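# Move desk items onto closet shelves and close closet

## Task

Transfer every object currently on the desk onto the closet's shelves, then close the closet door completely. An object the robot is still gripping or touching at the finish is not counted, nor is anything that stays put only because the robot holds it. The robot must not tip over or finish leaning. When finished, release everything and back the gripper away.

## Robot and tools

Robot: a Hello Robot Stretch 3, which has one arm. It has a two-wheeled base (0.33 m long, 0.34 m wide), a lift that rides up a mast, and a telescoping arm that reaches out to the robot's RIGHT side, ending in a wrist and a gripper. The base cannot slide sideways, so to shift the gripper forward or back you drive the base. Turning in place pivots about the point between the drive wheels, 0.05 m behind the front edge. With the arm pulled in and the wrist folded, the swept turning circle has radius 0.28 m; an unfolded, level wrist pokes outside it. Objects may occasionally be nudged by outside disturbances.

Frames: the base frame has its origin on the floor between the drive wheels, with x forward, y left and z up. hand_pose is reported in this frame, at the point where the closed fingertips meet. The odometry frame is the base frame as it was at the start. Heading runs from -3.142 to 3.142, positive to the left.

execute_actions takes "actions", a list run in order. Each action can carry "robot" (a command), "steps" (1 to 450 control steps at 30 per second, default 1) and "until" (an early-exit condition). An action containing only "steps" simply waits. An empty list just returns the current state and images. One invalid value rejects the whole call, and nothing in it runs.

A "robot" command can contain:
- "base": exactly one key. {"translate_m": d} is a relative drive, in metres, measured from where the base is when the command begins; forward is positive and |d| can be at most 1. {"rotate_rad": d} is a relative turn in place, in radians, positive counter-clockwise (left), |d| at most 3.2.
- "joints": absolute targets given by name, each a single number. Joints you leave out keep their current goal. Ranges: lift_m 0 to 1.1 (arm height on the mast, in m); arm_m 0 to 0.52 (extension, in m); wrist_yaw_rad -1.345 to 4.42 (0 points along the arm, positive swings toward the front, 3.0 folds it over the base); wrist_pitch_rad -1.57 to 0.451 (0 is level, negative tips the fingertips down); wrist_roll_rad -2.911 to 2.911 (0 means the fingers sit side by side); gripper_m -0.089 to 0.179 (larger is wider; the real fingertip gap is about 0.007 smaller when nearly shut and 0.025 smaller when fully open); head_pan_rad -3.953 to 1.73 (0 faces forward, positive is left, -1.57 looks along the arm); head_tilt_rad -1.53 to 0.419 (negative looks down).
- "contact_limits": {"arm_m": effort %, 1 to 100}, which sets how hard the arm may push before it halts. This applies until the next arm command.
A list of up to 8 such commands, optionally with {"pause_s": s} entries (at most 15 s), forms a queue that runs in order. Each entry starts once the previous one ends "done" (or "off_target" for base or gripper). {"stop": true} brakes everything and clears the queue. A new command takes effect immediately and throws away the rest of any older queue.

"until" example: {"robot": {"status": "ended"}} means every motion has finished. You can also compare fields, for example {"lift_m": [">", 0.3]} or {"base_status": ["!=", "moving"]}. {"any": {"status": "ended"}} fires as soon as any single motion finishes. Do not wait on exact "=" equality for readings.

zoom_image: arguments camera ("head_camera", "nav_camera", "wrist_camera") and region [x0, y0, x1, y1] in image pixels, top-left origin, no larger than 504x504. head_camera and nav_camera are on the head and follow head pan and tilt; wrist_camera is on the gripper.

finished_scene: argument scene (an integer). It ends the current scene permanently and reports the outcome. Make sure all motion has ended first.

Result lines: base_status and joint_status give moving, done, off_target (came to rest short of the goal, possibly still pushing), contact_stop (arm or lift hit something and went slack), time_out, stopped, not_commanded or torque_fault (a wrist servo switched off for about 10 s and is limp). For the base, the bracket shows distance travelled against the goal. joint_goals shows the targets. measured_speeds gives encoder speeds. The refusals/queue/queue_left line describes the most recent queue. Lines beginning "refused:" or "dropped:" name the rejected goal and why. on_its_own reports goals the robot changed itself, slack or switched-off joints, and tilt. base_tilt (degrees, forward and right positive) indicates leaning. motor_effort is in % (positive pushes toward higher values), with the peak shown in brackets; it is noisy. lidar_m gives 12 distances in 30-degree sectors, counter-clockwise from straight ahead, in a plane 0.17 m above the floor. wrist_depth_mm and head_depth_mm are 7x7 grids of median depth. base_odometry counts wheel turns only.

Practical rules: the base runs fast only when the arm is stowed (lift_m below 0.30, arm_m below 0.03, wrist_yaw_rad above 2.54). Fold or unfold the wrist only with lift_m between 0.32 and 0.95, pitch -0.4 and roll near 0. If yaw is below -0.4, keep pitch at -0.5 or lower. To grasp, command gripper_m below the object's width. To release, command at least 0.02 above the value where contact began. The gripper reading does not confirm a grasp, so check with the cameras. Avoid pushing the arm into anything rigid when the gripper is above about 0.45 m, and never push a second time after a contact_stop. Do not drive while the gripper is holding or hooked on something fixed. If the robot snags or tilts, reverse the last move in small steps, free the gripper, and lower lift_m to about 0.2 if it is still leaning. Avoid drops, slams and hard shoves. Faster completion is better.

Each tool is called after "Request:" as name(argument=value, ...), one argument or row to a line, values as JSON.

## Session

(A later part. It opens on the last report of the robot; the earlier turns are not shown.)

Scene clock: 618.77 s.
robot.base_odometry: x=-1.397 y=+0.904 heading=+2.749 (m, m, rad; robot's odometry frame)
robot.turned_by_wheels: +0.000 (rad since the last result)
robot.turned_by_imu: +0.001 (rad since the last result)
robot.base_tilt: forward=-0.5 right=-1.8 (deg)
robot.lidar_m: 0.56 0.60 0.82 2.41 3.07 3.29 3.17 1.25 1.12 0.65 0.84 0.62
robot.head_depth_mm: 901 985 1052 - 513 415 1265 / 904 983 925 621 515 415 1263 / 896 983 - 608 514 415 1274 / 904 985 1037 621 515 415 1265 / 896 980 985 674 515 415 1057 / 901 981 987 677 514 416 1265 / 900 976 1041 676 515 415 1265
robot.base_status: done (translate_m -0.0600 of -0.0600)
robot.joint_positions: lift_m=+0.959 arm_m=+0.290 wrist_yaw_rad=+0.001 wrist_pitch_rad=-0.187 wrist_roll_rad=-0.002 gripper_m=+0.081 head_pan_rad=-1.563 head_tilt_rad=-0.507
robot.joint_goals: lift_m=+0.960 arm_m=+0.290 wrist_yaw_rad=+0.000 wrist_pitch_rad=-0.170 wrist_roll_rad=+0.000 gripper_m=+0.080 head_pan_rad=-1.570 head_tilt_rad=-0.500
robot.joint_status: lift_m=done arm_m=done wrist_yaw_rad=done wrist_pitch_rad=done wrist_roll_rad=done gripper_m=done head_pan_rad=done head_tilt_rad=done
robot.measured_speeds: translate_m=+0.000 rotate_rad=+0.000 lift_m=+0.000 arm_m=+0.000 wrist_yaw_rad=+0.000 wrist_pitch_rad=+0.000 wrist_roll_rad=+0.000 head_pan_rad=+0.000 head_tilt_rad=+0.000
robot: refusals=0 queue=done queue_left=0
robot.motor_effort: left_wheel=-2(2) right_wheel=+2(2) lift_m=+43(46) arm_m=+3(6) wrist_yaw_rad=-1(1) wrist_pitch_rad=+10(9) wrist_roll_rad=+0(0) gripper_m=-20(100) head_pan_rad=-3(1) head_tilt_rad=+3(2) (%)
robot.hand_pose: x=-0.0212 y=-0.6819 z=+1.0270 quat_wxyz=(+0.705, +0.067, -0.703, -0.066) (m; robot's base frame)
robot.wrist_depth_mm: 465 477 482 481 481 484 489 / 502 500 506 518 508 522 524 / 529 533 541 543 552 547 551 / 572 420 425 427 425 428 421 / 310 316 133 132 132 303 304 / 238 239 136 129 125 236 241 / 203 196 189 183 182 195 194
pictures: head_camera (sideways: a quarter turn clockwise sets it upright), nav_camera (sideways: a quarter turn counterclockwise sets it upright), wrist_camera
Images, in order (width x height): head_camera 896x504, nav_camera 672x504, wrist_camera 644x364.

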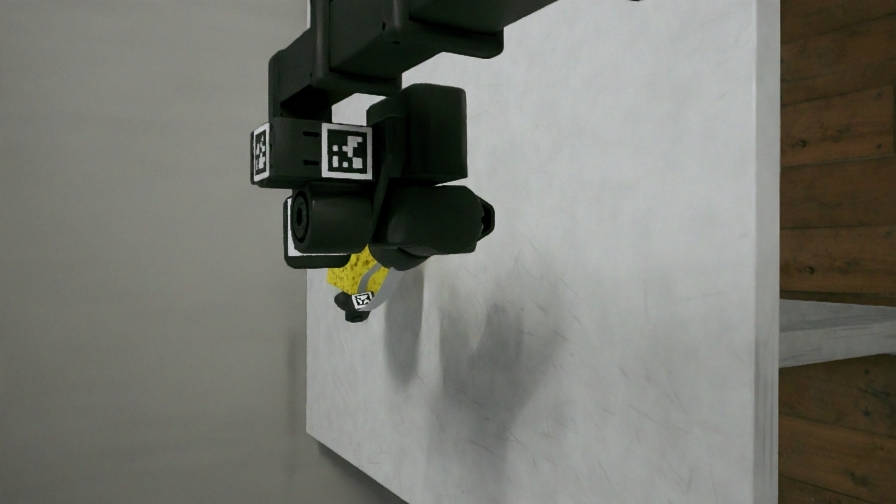

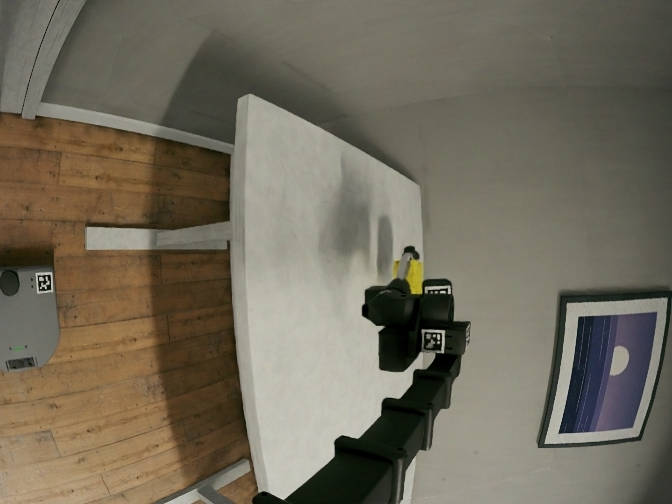

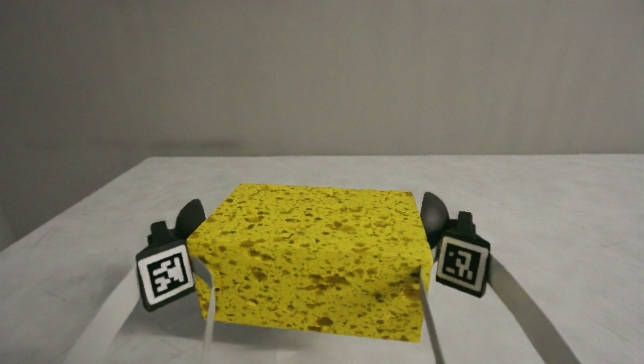

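Request:
execute_actions(
  actions=[
    {"robot":[{"joints":{"arm_m":0.0,"lift_m":0.945}},{"joints":{"wrist_yaw_rad":3.0,"wrist_pitch_rad":-0.4,"head_pan_rad":0,"head_tilt_rad":-0.5},"base":{"translate_m":-0.1}},{"joints":{"lift_m":0.28}},{"base":{"rotate_rad":2.08}},{"base":{"translate_m":1.0}},{"base":{"translate_m":1.0}},{"base":{"translate_m":0.6}}],"steps":450,"until":{"robot":{"status":"ended"}}},
    {"steps":400,"until":{"robot":{"status":"ended"}}},
  ],
)

Scene clock: 651.47 s.
robot.base_odometry: x=-1.003 y=-1.717 heading=-1.455 (m, m, rad; robot's odometry frame)
robot.turned_by_wheels: +2.080 (rad since the last result)
robot.turned_by_imu: +2.105 (rad since the last result)
robot.base_tilt: forward=-0.6 right=-1.1 (deg)
robot.lidar_m: 0.79 1.11 1.77 1.84 2.55 2.90 2.77 2.06 2.00 0.95 0.74 0.71
robot.head_depth_mm: 614 661 710 745 809 892 1002 / 644 694 759 827 923 1009 1119 / 677 734 804 883 980 1108 1245 / 1372 1513 1399 1628 1874 1557 1301 / 1403 1508 1505 1637 1862 1555 1304 / 1250 1324 1395 1532 1666 1508 1296 / 1109 1178 1239 1209 1303 1462 1293
robot.base_status: moving (translate_m +0.6000 of +0.6000)
robot.joint_positions: lift_m=+0.280 arm_m=+0.000 wrist_yaw_rad=+2.998 wrist_pitch_rad=-0.415 wrist_roll_rad=-0.002 gripper_m=+0.081 head_pan_rad=-0.007 head_tilt_rad=-0.506
robot.joint_goals: lift_m=+0.280 arm_m=+0.000 wrist_yaw_rad=+3.000 wrist_pitch_rad=-0.400 wrist_roll_rad=+0.000 gripper_m=+0.080 head_pan_rad=+0.000 head_tilt_rad=-0.500
robot.joint_status: lift_m=done arm_m=done wrist_yaw_rad=done wrist_pitch_rad=done wrist_roll_rad=done gripper_m=done head_pan_rad=done head_tilt_rad=done
robot.measured_speeds: translate_m=+0.000 rotate_rad=+0.000 lift_m=+0.000 arm_m=+0.000 wrist_yaw_rad=+0.000 wrist_pitch_rad=+0.000 wrist_roll_rad=+0.000 head_pan_rad=+0.000 head_tilt_rad=+0.000
robot: refusals=0 queue=running queue_left=0
robot.motor_effort: left_wheel=-3(10) right_wheel=+2(9) lift_m=+17(42) arm_m=-2(2) wrist_yaw_rad=+0(6) wrist_pitch_rad=+9(19) wrist_roll_rad=+0(2) gripper_m=-20(20) head_pan_rad=+2(30) head_tilt_rad=+2(2) (%)
robot.hand_pose: x=+0.0108 y=+0.0771 z=+0.2938 quat_wxyz=(+0.195, +0.699, +0.096, +0.681) (m; robot's base frame)
robot.wrist_depth_mm: - - - - - - - / - - - - - - - / 902 873 895 910 913 926 913 / 677 685 169 167 675 698 695 / 568 571 132 131 129 565 573 / 473 486 139 131 127 474 480 / 425 - - 144 407 417 416
pictures: head_camera (sideways: a quarter turn clockwise sets it upright), nav_camera (sideways: a quarter turn counterclockwise sets it upright), wrist_camera
Images, in order (width x height): head_camera 896x504, nav_camera 672x504, wrist_camera 644x364.

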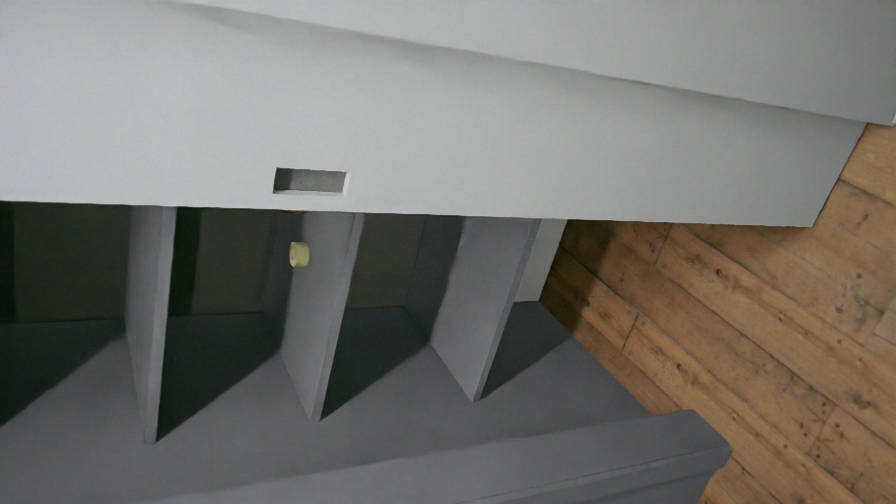

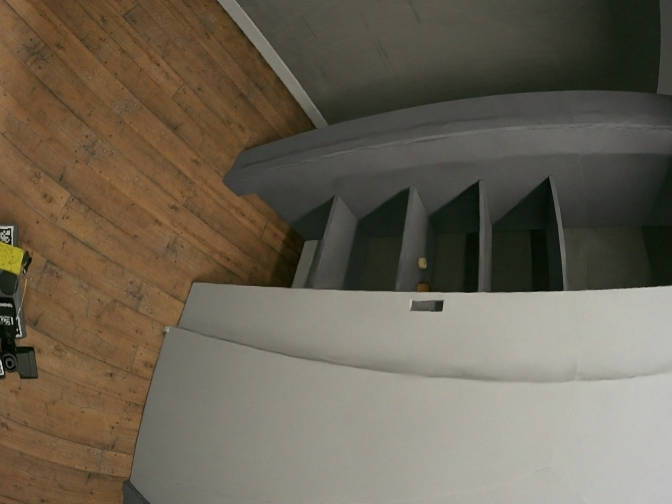

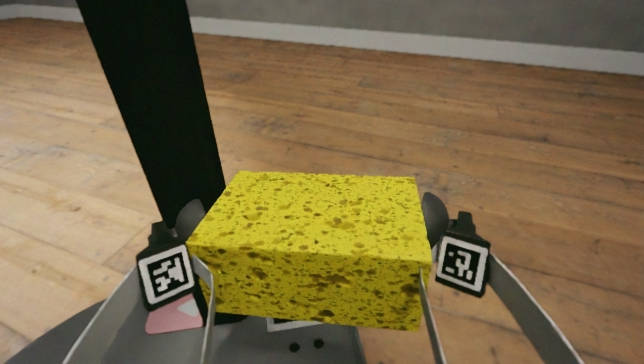

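Request:
execute_actions(
  actions=[
    {"robot":[{"base":{"translate_m":0.43}},{"base":{"rotate_rad":1.03},"joints":{"lift_m":0.86}},{"joints":{"wrist_yaw_rad":1.2,"head_pan_rad":-1.57,"head_tilt_rad":-0.5}},{"joints":{"wrist_pitch_rad":-0.15}}],"steps":450,"until":{"robot":{"status":"ended"}}},
  ],
)

Scene clock: 667.57 s.
robot.base_odometry: x=-0.954 y=-2.144 heading=-0.425 (m, m, rad; robot's odometry frame)
robot.turned_by_wheels: +1.030 (rad since the last result)
robot.turned_by_imu: +1.037 (rad since the last result)
robot.base_tilt: forward=-0.6 right=-1.8 (deg)
robot.lidar_m: 1.55 1.60 2.20 3.29 3.13 2.30 2.22 0.49 0.36 0.35 0.41 0.72
robot.head_depth_mm: - 288 311 346 389 444 494 / 300 323 350 362 402 451 493 / 300 327 359 399 447 510 566 / 299 327 358 398 447 510 593 / 299 326 359 397 447 509 592 / 299 326 358 397 454 507 565 / 298 325 357 396 461 978 1331
robot.base_status: done (rotate_rad +1.0299 of +1.0300)
robot.joint_positions: lift_m=+0.859 arm_m=+0.000 wrist_yaw_rad=+1.203 wrist_pitch_rad=-0.173 wrist_roll_rad=-0.002 gripper_m=+0.081 head_pan_rad=-1.563 head_tilt_rad=-0.506
robot.joint_goals: lift_m=+0.860 arm_m=+0.000 wrist_yaw_rad=+1.200 wrist_pitch_rad=-0.150 wrist_roll_rad=+0.000 gripper_m=+0.080 head_pan_rad=-1.570 head_tilt_rad=-0.500
robot.joint_status: lift_m=done arm_m=done wrist_yaw_rad=done wrist_pitch_rad=done wrist_roll_rad=done gripper_m=done head_pan_rad=done head_tilt_rad=done
robot.measured_speeds: translate_m=+0.000 rotate_rad=+0.000 lift_m=+0.000 arm_m=+0.000 wrist_yaw_rad=+0.000 wrist_pitch_rad=+0.000 wrist_roll_rad=+0.000 head_pan_rad=+0.000 head_tilt_rad=+0.000
robot: refusals=0 queue=done queue_left=0
robot.motor_effort: left_wheel=-3(10) right_wheel=+2(9) lift_m=+43(40) arm_m=-2(2) wrist_yaw_rad=-2(7) wrist_pitch_rad=+13(13) wrist_roll_rad=+0(0) gripper_m=-20(19) head_pan_rad=-2(27) head_tilt_rad=+2(2) (%)
robot.hand_pose: x=+0.2102 y=-0.2348 z=+0.9304 quat_wxyz=(+0.616, +0.448, -0.545, +0.349) (m; robot's base frame)
robot.wrist_depth_mm: - - - 558 718 797 695 / - - - 563 771 836 706 / - - - 617 782 796 686 / - - - 168 809 568 478 / - - 133 130 129 919 747 / - - 140 131 127 803 730 / - - - 818 - 663 187
pictures: head_camera (sideways: a quarter turn clockwise sets it upright), nav_camera (sideways: a quarter turn counterclockwise sets it upright), wrist_camera
Images, in order (width x height): head_camera 896x504, nav_camera 672x504, wrist_camera 644x364.

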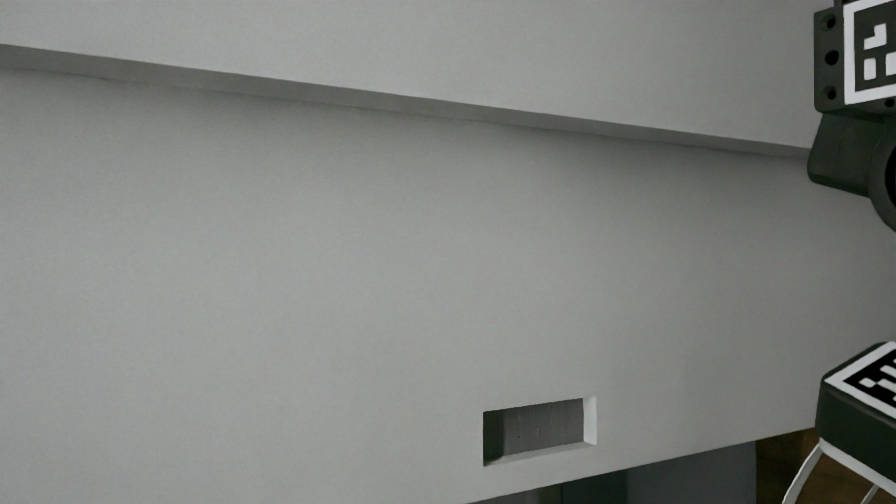

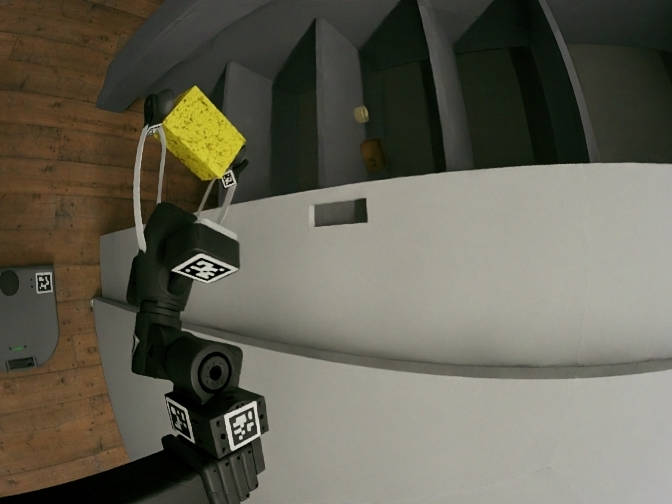

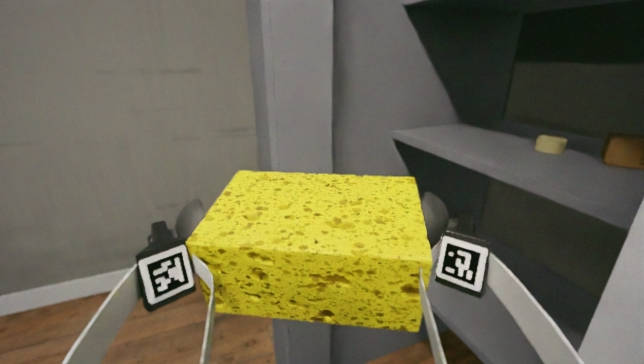

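Request:
execute_actions(
  actions=[
    {"robot":[{"base":{"translate_m":0.22},"joints":{"lift_m":0.58}},{"joints":{"wrist_yaw_rad":0.6}},{"base":{"translate_m":0.12}},{"joints":{"wrist_yaw_rad":0.0}},{"base":{"translate_m":0.06}}],"steps":450,"until":{"robot":{"status":"ended"}}},
  ],
)

Scene clock: 682.80 s.
robot.base_odometry: x=-0.589 y=-2.309 heading=-0.425 (m, m, rad; robot's odometry frame)
robot.turned_by_wheels: +0.000 (rad since the last result)
robot.turned_by_imu: +0.005 (rad since the last result)
robot.base_tilt: forward=-0.5 right=-1.8 (deg)
robot.lidar_m: 1.15 1.19 1.63 3.45 3.36 2.72 1.28 0.55 0.47 1.06 0.40 0.47
robot.head_depth_mm: 888 819 1056 893 1203 1036 1296 / 890 813 1067 896 1208 1035 1289 / 884 815 1058 897 1204 1042 1298 / 879 818 1058 899 1209 1034 622 / 883 817 1063 893 1210 1029 1308 / 886 818 1059 896 1205 1034 1295 / 883 814 1023 894 1091 1003 1085
robot.base_status: done (translate_m +0.0600 of +0.0600)
robot.joint_positions: lift_m=+0.581 arm_m=+0.000 wrist_yaw_rad=+0.002 wrist_pitch_rad=-0.171 wrist_roll_rad=-0.002 gripper_m=+0.081 head_pan_rad=-1.563 head_tilt_rad=-0.506
robot.joint_goals: lift_m=+0.580 arm_m=+0.000 wrist_yaw_rad=+0.000 wrist_pitch_rad=-0.150 wrist_roll_rad=+0.000 gripper_m=+0.080 head_pan_rad=-1.570 head_tilt_rad=-0.500
robot.joint_status: lift_m=done arm_m=done wrist_yaw_rad=done wrist_pitch_rad=done wrist_roll_rad=done gripper_m=done head_pan_rad=done head_tilt_rad=done
robot.measured_speeds: translate_m=+0.000 rotate_rad=+0.000 lift_m=+0.000 arm_m=+0.000 wrist_yaw_rad=+0.000 wrist_pitch_rad=+0.000 wrist_roll_rad=+0.000 head_pan_rad=+0.000 head_tilt_rad=+0.000
robot: refusals=0 queue=done queue_left=0
robot.motor_effort: left_wheel=-3(5) right_wheel=+2(7) lift_m=+17(46) arm_m=-2(3) wrist_yaw_rad=-3(4) wrist_pitch_rad=+12(13) wrist_roll_rad=+0(0) gripper_m=-20(20) head_pan_rad=-2(4) head_tilt_rad=+2(2) (%)
robot.hand_pose: x=-0.0209 y=-0.3937 z=+0.6518 quat_wxyz=(+0.706, +0.062, -0.703, -0.060) (m; robot's base frame)
robot.wrist_depth_mm: 420 586 701 703 738 727 713 / 420 609 765 761 761 767 767 / 419 616 797 795 818 807 797 / 416 620 704 168 762 732 730 / 421 532 133 131 129 529 512 / 421 507 141 132 127 - - / 409 662 873 829 844 850 891
pictures: head_camera (sideways: a quarter turn clockwise sets it upright), nav_camera (sideways: a quarter turn counterclockwise sets it upright), wrist_camera
Images, in order (width x height): head_camera 896x504, nav_camera 672x504, wrist_camera 644x364.

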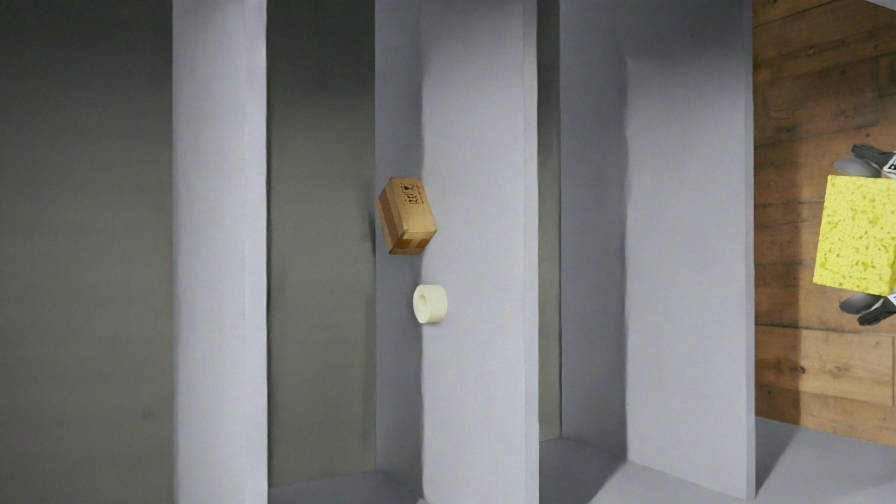

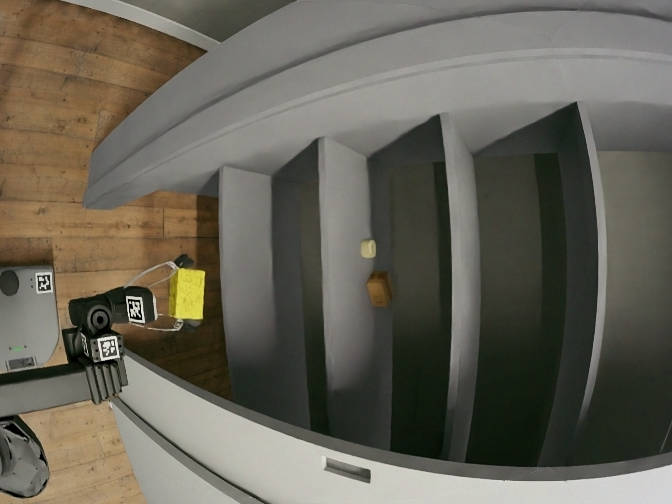

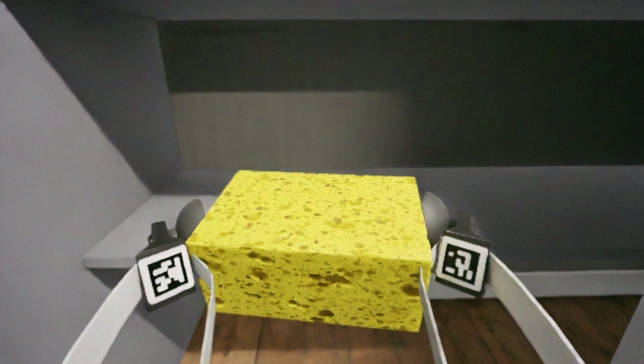

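Request:
execute_actions(
  actions=[
    {"robot":[{"base":{"translate_m":0.04},"joints":{"lift_m":0.49}},{"joints":{"arm_m":0.5},"contact_limits":{"arm_m":15}},{"joints":{"lift_m":0.44}}],"steps":400,"until":{"robot":{"status":"ended"}}},
  ],
)

Scene clock: 692.73 s.
robot.base_odometry: x=-0.553 y=-2.325 heading=-0.425 (m, m, rad; robot's odometry frame)
robot.turned_by_wheels: +0.000 (rad since the last result)
robot.turned_by_imu: +0.002 (rad since the last result)
robot.base_tilt: forward=-0.6 right=-1.7 (deg)
robot.lidar_m: 1.11 1.15 1.58 3.69 3.38 2.76 1.32 0.55 0.49 1.06 0.38 0.47
robot.head_depth_mm: 884 816 1058 894 1198 1030 1299 / 885 817 1060 900 1209 1037 1298 / 886 816 1062 895 1203 - 1306 / 882 813 1060 894 1126 1031 1295 / 885 811 1053 899 1208 1031 1294 / 884 812 1055 898 1205 1031 1274 / 871 816 968 854 964 964 657
robot.base_status: done (translate_m +0.0400 of +0.0400)
robot.joint_positions: lift_m=+0.440 arm_m=+0.500 wrist_yaw_rad=+0.001 wrist_pitch_rad=-0.171 wrist_roll_rad=-0.002 gripper_m=+0.081 head_pan_rad=-1.563 head_tilt_rad=-0.506
robot.joint_goals: lift_m=+0.440 arm_m=+0.500 wrist_yaw_rad=+0.000 wrist_pitch_rad=-0.150 wrist_roll_rad=+0.000 gripper_m=+0.080 head_pan_rad=-1.570 head_tilt_rad=-0.500
robot.joint_status: lift_m=done arm_m=done wrist_yaw_rad=done wrist_pitch_rad=done wrist_roll_rad=done gripper_m=done head_pan_rad=done head_tilt_rad=done
robot.measured_speeds: translate_m=+0.000 rotate_rad=+0.000 lift_m=+0.000 arm_m=+0.000 wrist_yaw_rad=+0.000 wrist_pitch_rad=+0.000 wrist_roll_rad=+0.000 head_pan_rad=+0.000 head_tilt_rad=+0.000
robot: refusals=0 queue=done queue_left=0
robot.motor_effort: left_wheel=-3(5) right_wheel=+2(7) lift_m=+17(16) arm_m=+3(3) wrist_yaw_rad=-2(2) wrist_pitch_rad=+12(12) wrist_roll_rad=+0(0) gripper_m=-19(20) head_pan_rad=-3(1) head_tilt_rad=+2(1) (%)
robot.contact_limits: arm_m 15 (drawing in: default 15, maximum 25; extending or still: default 22, maximum 35)
robot.hand_pose: x=-0.0211 y=-0.8930 z=+0.5119 quat_wxyz=(+0.706, +0.061, -0.703, -0.060) (m; robot's base frame)
robot.wrist_depth_mm: 277 276 277 279 282 285 285 / 293 292 294 297 295 301 303 / 306 311 313 318 318 318 321 / 331 329 324 167 329 337 337 / 269 276 133 131 130 266 266 / 207 209 141 131 127 207 205 / 177 169 170 163 163 169 168
pictures: head_camera (sideways: a quarter turn clockwise sets it upright), nav_camera (sideways: a quarter turn counterclockwise sets it upright), wrist_camera
Images, in order (width x height): head_camera 896x504, nav_camera 672x504, wrist_camera 644x364.

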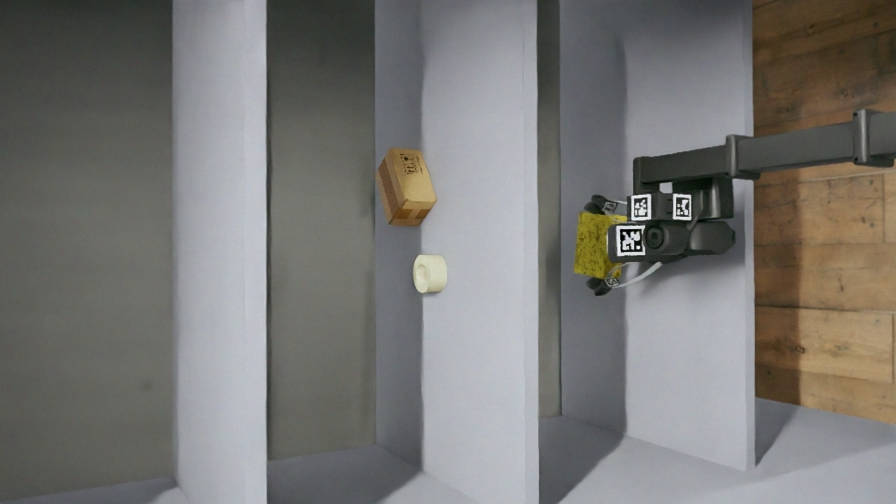

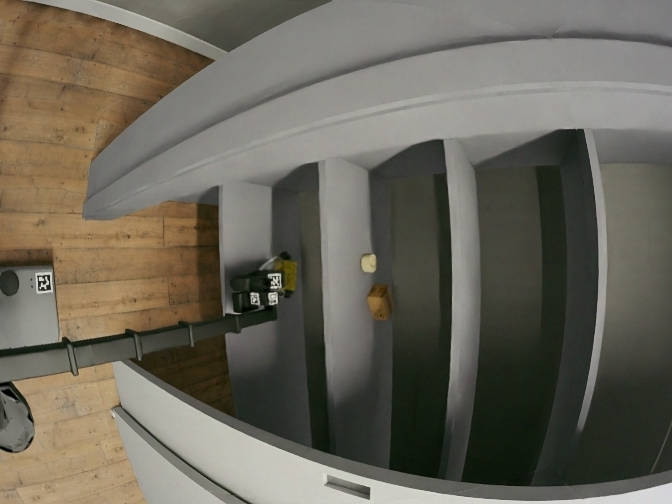

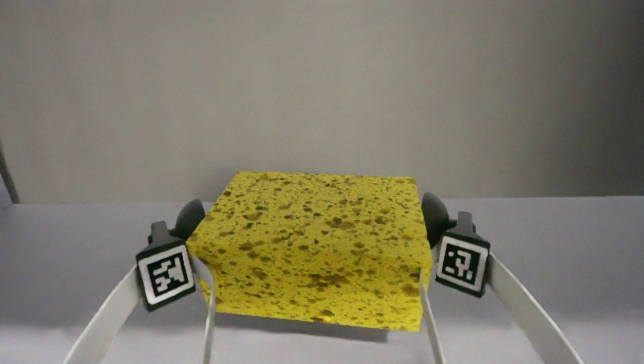

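Request:
execute_actions(
  actions=[
    {"robot":{"joints":{"lift_m":0.41}},"steps":60,"until":{"robot":{"status":"ended"}}},
    {"robot":[{"joints":{"gripper_m":0.15}},{"joints":{"lift_m":0.43}},{"joints":{"arm_m":0.0}}],"steps":400,"until":{"robot":{"status":"ended"}}},
  ],
)

Scene clock: 702.67 s.
robot.base_odometry: x=-0.553 y=-2.325 heading=-0.425 (m, m, rad; robot's odometry frame)
robot.turned_by_wheels: +0.000 (rad since the last result)
robot.turned_by_imu: +0.001 (rad since the last result)
robot.base_tilt: forward=-0.6 right=-1.7 (deg)
robot.lidar_m: 1.11 1.16 1.58 3.70 3.40 2.76 1.32 0.55 0.49 1.06 0.38 0.47
robot.head_depth_mm: 884 815 1060 896 1202 1033 1297 / 889 817 1058 896 1207 1038 1297 / 887 817 1062 900 1201 1031 1299 / 886 817 1058 903 1136 1031 1290 / 883 817 1062 893 1208 1030 1296 / 882 817 1050 897 1210 1030 1271 / 872 819 963 861 964 955 655
robot.base_status: done (translate_m +0.0400 of +0.0400)
robot.joint_positions: lift_m=+0.429 arm_m=+0.000 wrist_yaw_rad=+0.001 wrist_pitch_rad=-0.166 wrist_roll_rad=-0.002 gripper_m=+0.150 head_pan_rad=-1.563 head_tilt_rad=-0.506
robot.joint_goals: lift_m=+0.430 arm_m=+0.000 wrist_yaw_rad=+0.000 wrist_pitch_rad=-0.150 wrist_roll_rad=+0.000 gripper_m=+0.150 head_pan_rad=-1.570 head_tilt_rad=-0.500
robot.joint_status: lift_m=done arm_m=done wrist_yaw_rad=done wrist_pitch_rad=done wrist_roll_rad=done gripper_m=done head_pan_rad=done head_tilt_rad=done
robot.measured_speeds: translate_m=+0.000 rotate_rad=+0.000 lift_m=+0.000 arm_m=+0.000 wrist_yaw_rad=+0.000 wrist_pitch_rad=+0.000 wrist_roll_rad=+0.000 head_pan_rad=+0.000 head_tilt_rad=+0.000
robot: refusals=0 queue=done queue_left=0
robot.motor_effort: left_wheel=-3(3) right_wheel=+2(2) lift_m=+43(47) arm_m=-2(3) wrist_yaw_rad=-1(2) wrist_pitch_rad=+9(12) wrist_roll_rad=+0(0) gripper_m=+1(100) head_pan_rad=-3(3) head_tilt_rad=+1(2) (%)
robot.hand_pose: x=-0.0212 y=-0.3941 z=+0.5022 quat_wxyz=(+0.706, +0.059, -0.704, -0.058) (m; robot's base frame)
robot.wrist_depth_mm: 381 554 729 715 726 709 721 / 374 552 749 756 784 776 771 / 373 518 614 583 616 624 605 / 371 478 848 849 862 860 850 / 373 501 894 932 902 930 934 / 358 - 856 868 896 819 837 / 363 533 695 695 708 685 683
pictures: head_camera (sideways: a quarter turn clockwise sets it upright), nav_camera (sideways: a quarter turn counterclockwise sets it upright), wrist_camera
Images, in order (width x height): head_camera 896x504, nav_camera 672x504, wrist_camera 644x364.

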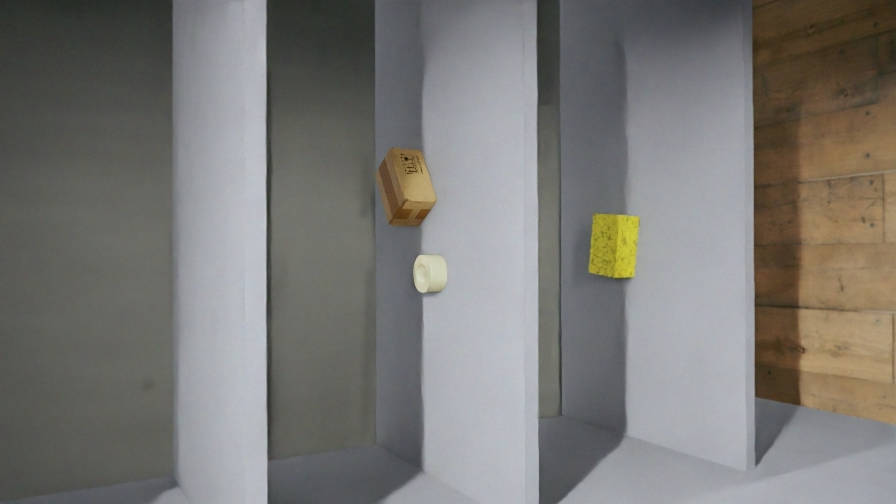

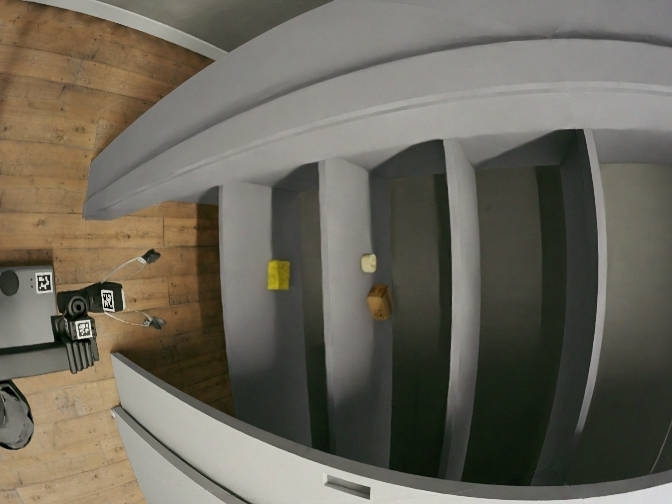

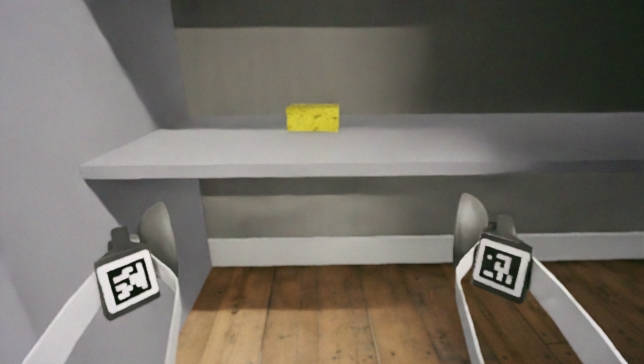

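Request:
execute_actions(
  actions=[
    {"robot":[{"base":{"translate_m":-0.1},"joints":{"gripper_m":-0.02}},{"joints":{"wrist_yaw_rad":0.6}},{"base":{"translate_m":-0.05}},{"joints":{"wrist_yaw_rad":1.57,"wrist_pitch_rad":0,"lift_m":0.36}},{"joints":{"wrist_roll_rad":1.57,"head_pan_rad":-0.2,"head_tilt_rad":-0.9}},{"base":{"rotate_rad":-1.5}}],"steps":450,"until":{"robot":{"status":"ended"}}},
  ],
)

Scene clock: 729.90 s.
robot.base_odometry: x=-0.689 y=-2.264 heading=-1.925 (m, m, rad; robot's odometry frame)
robot.turned_by_wheels: -1.500 (rad since the last result)
robot.turned_by_imu: -1.503 (rad since the last result)
robot.base_tilt: forward=-0.6 right=-1.7 (deg)
robot.lidar_m: 1.06 0.48 0.48 1.26 1.34 1.94 3.35 3.30 2.57 1.06 0.50 0.42
robot.head_depth_mm: 346 416 489 618 835 1129 1119 / 369 415 477 599 802 1187 1136 / 938 796 1195 1048 871 1166 1103 / 935 774 1197 1098 1405 1235 1115 / 919 773 1194 1068 1401 1247 1123 / 906 775 1176 1079 1409 1249 1120 / 908 776 1169 1050 1392 1244 1117
robot.base_status: done (rotate_rad -1.4999 of -1.5000)
robot.joint_positions: lift_m=+0.361 arm_m=+0.000 wrist_yaw_rad=+1.568 wrist_pitch_rad=-0.021 wrist_roll_rad=+1.567 gripper_m=-0.019 head_pan_rad=-0.207 head_tilt_rad=-0.889
robot.joint_goals: lift_m=+0.360 arm_m=+0.000 wrist_yaw_rad=+1.570 wrist_pitch_rad=+0.000 wrist_roll_rad=+1.570 gripper_m=-0.020 head_pan_rad=-0.200 head_tilt_rad=-0.900
robot.joint_status: lift_m=done arm_m=done wrist_yaw_rad=done wrist_pitch_rad=done wrist_roll_rad=done gripper_m=done head_pan_rad=done head_tilt_rad=done
robot.measured_speeds: translate_m=+0.000 rotate_rad=+0.000 lift_m=+0.000 arm_m=+0.000 wrist_yaw_rad=+0.000 wrist_pitch_rad=+0.000 wrist_roll_rad=+0.000 head_pan_rad=+0.000 head_tilt_rad=+0.000
robot: refusals=0 queue=done queue_left=0
robot.motor_effort: left_wheel=+3(7) right_wheel=-4(7) lift_m=+16(42) arm_m=-2(3) wrist_yaw_rad=+1(1) wrist_pitch_rad=+13(13) wrist_roll_rad=+1(4) gripper_m=-11(100) head_pan_rad=+2(29) head_tilt_rad=-4(22) (%)
robot.hand_pose: x=+0.2343 y=-0.1460 z=+0.4694 quat_wxyz=(+0.009, +0.706, -0.708, -0.006) (m; robot's base frame)
robot.wrist_depth_mm: 259 260 266 267 271 278 276 / 267 273 274 280 285 288 293 / 282 285 291 295 299 300 310 / 789 680 - - - 714 500 / 768 733 - - - 738 505 / 780 774 - - - 728 505 / 752 804 811 842 832 754 513
pictures: head_camera (sideways: a quarter turn clockwise sets it upright), nav_camera (sideways: a quarter turn counterclockwise sets it upright), wrist_camera
Images, in order (width x height): head_camera 896x504, nav_camera 672x504, wrist_camera 644x364.

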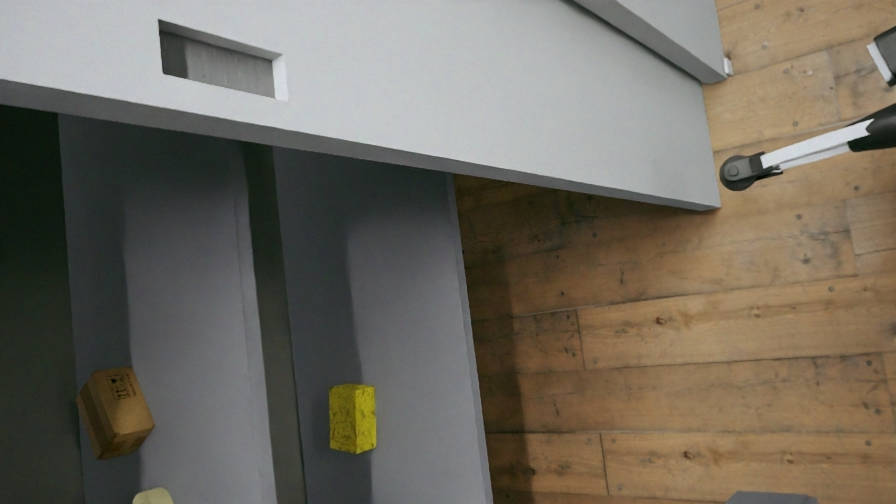

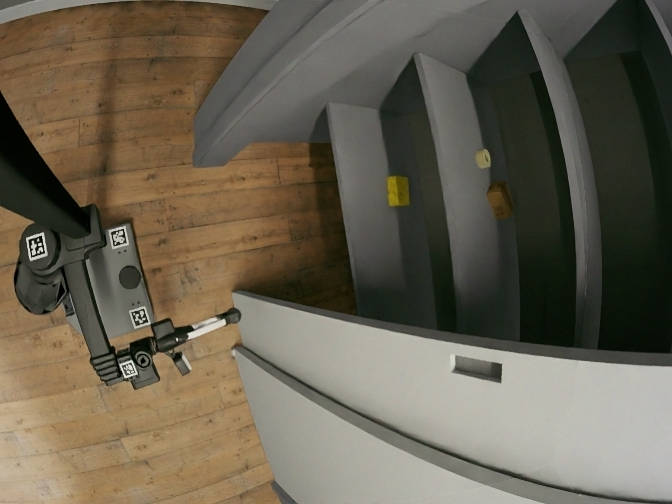

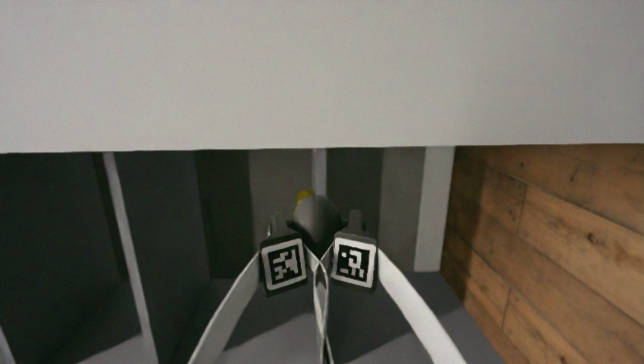

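Request:
execute_actions(
  actions=[
    {"robot":[{"joints":{"arm_m":0.08}},{"base":{"translate_m":0.19}},{"joints":{"arm_m":0.0},"contact_limits":{"arm_m":25}}],"steps":300,"until":{"robot":{"status":"ended"}}},
  ],
)

Scene clock: 739.03 s.
robot.base_odometry: x=-0.755 y=-2.442 heading=-1.926 (m, m, rad; robot's odometry frame)
robot.turned_by_wheels: -0.001 (rad since the last result)
robot.turned_by_imu: -0.181 (rad since the last result)
robot.base_tilt: forward=-0.6 right=-1.7 (deg)
robot.lidar_m: 0.90 0.72 0.39 0.42 1.27 1.61 3.47 3.50 2.71 1.15 0.37 0.26
robot.head_depth_mm: - - 311 397 565 889 1116 / - - 313 375 511 827 1135 / 871 776 314 369 480 685 1108 / 857 773 676 1027 1348 1225 1114 / 830 772 660 1030 1320 1248 1118 / 806 772 643 1028 953 1244 1116 / 779 752 643 989 933 1244 1116
robot.base_status: done (translate_m +0.1899 of +0.1900)
robot.joint_positions: lift_m=+0.360 arm_m=+0.001 wrist_yaw_rad=+1.537 wrist_pitch_rad=-0.026 wrist_roll_rad=+1.568 gripper_m=-0.019 head_pan_rad=-0.206 head_tilt_rad=-0.891
robot.joint_goals: lift_m=+0.360 arm_m=+0.000 wrist_yaw_rad=+1.570 wrist_pitch_rad=+0.000 wrist_roll_rad=+1.570 gripper_m=-0.020 head_pan_rad=-0.200 head_tilt_rad=-0.900
robot.joint_status: lift_m=done arm_m=done wrist_yaw_rad=done wrist_pitch_rad=done wrist_roll_rad=done gripper_m=done head_pan_rad=done head_tilt_rad=done
robot.measured_speeds: translate_m=+0.000 rotate_rad=+0.000 lift_m=+0.000 arm_m=+0.000 wrist_yaw_rad=+0.000 wrist_pitch_rad=+0.000 wrist_roll_rad=+0.000 head_pan_rad=+0.000 head_tilt_rad=+0.000
robot: refusals=0 queue=done queue_left=0
robot.motor_effort: left_wheel=-2(16) right_wheel=+31(43) lift_m=+17(18) arm_m=-5(7) wrist_yaw_rad=+20(55) wrist_pitch_rad=+15(17) wrist_roll_rad=+0(1) gripper_m=-11(12) head_pan_rad=+2(3) head_tilt_rad=-4(5) (%)
robot.contact_limits: arm_m 25 (drawing in: default 15, maximum 25; extending or still: default 22, maximum 35)
robot.hand_pose: x=+0.2340 y=-0.1542 z=+0.4681 quat_wxyz=(+0.011, +0.695, -0.719, -0.009) (m; robot's base frame)
robot.wrist_depth_mm: 165 167 170 173 176 179 182 / 167 169 172 175 179 180 184 / 170 171 174 177 181 185 187 / 173 174 178 181 184 188 191 / 174 176 180 - 188 191 194 / 178 179 183 186 191 193 196 / 448 575 847 877 906 723 501
pictures: head_camera (sideways: a quarter turn clockwise sets it upright), nav_camera (sideways: a quarter turn counterclockwise sets it upright), wrist_camera
Images, in order (width x height): head_camera 896x504, nav_camera 672x504, wrist_camera 644x364.

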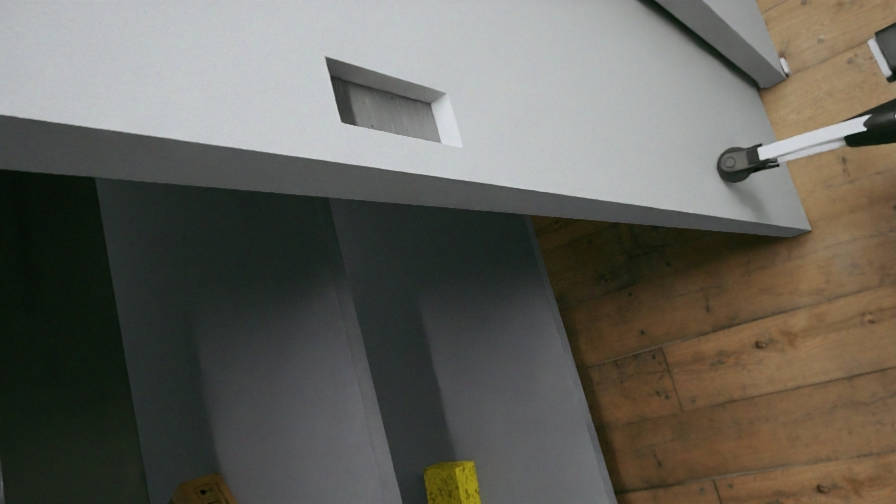

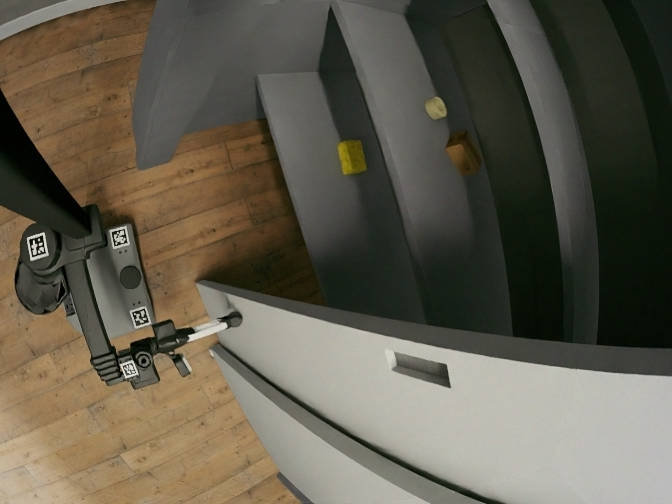

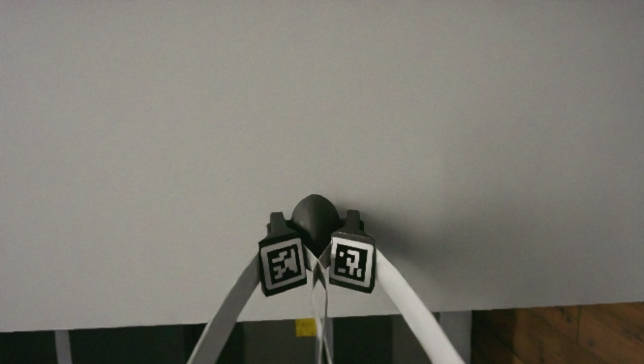

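Request:
execute_actions(
  actions=[
    {"robot":[{"base":{"rotate_rad":0.25}}],"steps":100,"until":{"robot":{"status":"ended"}}},
  ],
)

Scene clock: 744.53 s.
robot.base_odometry: x=-0.755 y=-2.442 heading=-1.676 (m, m, rad; robot's odometry frame)
robot.turned_by_wheels: +0.249 (rad since the last result)
robot.turned_by_imu: +0.123 (rad since the last result)
robot.base_tilt: forward=-0.6 right=-1.7 (deg)
robot.lidar_m: 0.92 0.62 0.39 1.25 1.30 1.79 3.49 3.52 2.61 0.76 0.35 0.27
robot.head_depth_mm: - - 308 389 535 863 1112 / - - 303 381 506 779 1134 / 868 770 659 409 514 703 1102 / 853 774 675 1028 1349 1236 1117 / 832 771 675 1028 1356 1250 1120 / 812 744 658 1018 1336 1247 1118 / 796 726 660 1008 951 1243 1119
robot.base_status: off_target (rotate_rad +0.2492 of +0.2500)
robot.joint_positions: lift_m=+0.360 arm_m=+0.000 wrist_yaw_rad=+1.491 wrist_pitch_rad=-0.026 wrist_roll_rad=+1.568 gripper_m=-0.019 head_pan_rad=-0.206 head_tilt_rad=-0.891
robot.joint_goals: lift_m=+0.360 arm_m=+0.000 wrist_yaw_rad=+1.520 wrist_pitch_rad=+0.000 wrist_roll_rad=+1.570 gripper_m=-0.020 head_pan_rad=-0.200 head_tilt_rad=-0.900
robot.joint_status: lift_m=done arm_m=done wrist_yaw_rad=done wrist_pitch_rad=done wrist_roll_rad=done gripper_m=done head_pan_rad=done head_tilt_rad=done
robot.measured_speeds: translate_m=+0.000 rotate_rad=+0.000 lift_m=+0.000 arm_m=+0.000 wrist_yaw_rad=+0.000 wrist_pitch_rad=+0.000 wrist_roll_rad=+0.000 head_pan_rad=+0.000 head_tilt_rad=+0.000
robot: refusals=0 queue=done queue_left=0
robot.on_its_own: wrist_yaw_rad is held at +1.520, not at your +1.570, by its stall guard, which is still easing; right_wheel is at rest, and its effort (+31) is outside its rest range (-18 to +18)
robot.motor_effort: left_wheel=-4(13) right_wheel=+31(44) lift_m=+17(17) arm_m=-1(5) wrist_yaw_rad=+18(42) wrist_pitch_rad=+15(16) wrist_roll_rad=+0(0) gripper_m=-11(11) head_pan_rad=+3(2) head_tilt_rad=-4(4) (%)
robot.contact_limits: arm_m 25 (drawing in: default 15, maximum 25; extending or still: default 22, maximum 35)
robot.hand_pose: x=+0.2333 y=-0.1656 z=+0.4682 quat_wxyz=(+0.010, +0.678, -0.735, -0.009) (m; robot's base frame)
robot.wrist_depth_mm: 157 159 162 164 168 170 173 / 161 164 167 169 172 175 179 / 165 168 170 174 177 179 184 / 170 173 175 179 182 186 189 / 175 177 181 - 187 191 194 / 180 183 186 190 193 197 200 / 683 577 920 892 898 731 498
pictures: head_camera (sideways: a quarter turn clockwise sets it upright), nav_camera (sideways: a quarter turn counterclockwise sets it upright), wrist_camera
Images, in order (width x height): head_camera 896x504, nav_camera 672x504, wrist_camera 644x364.

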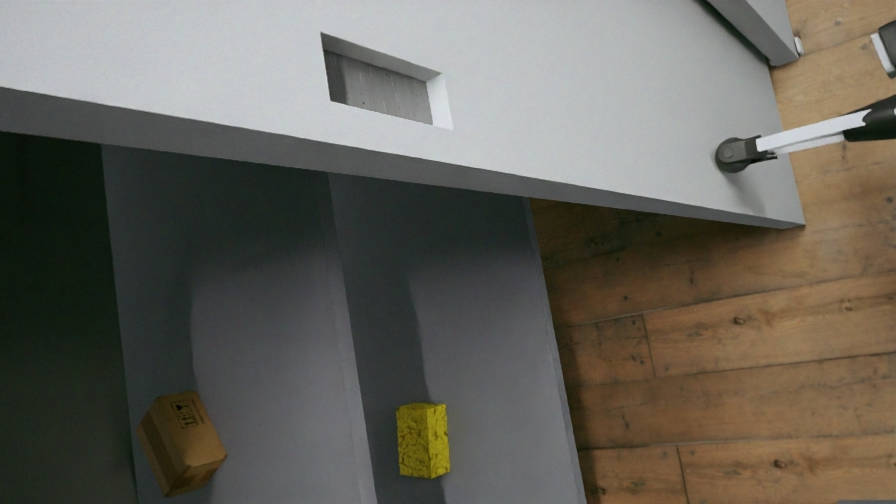

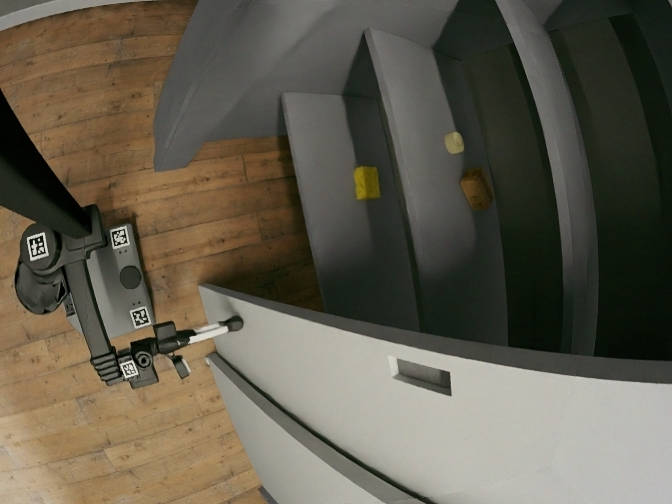

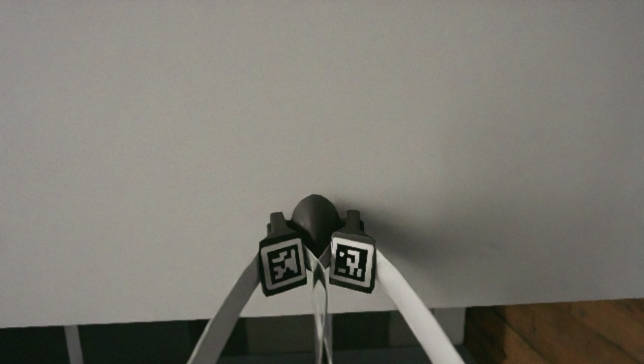

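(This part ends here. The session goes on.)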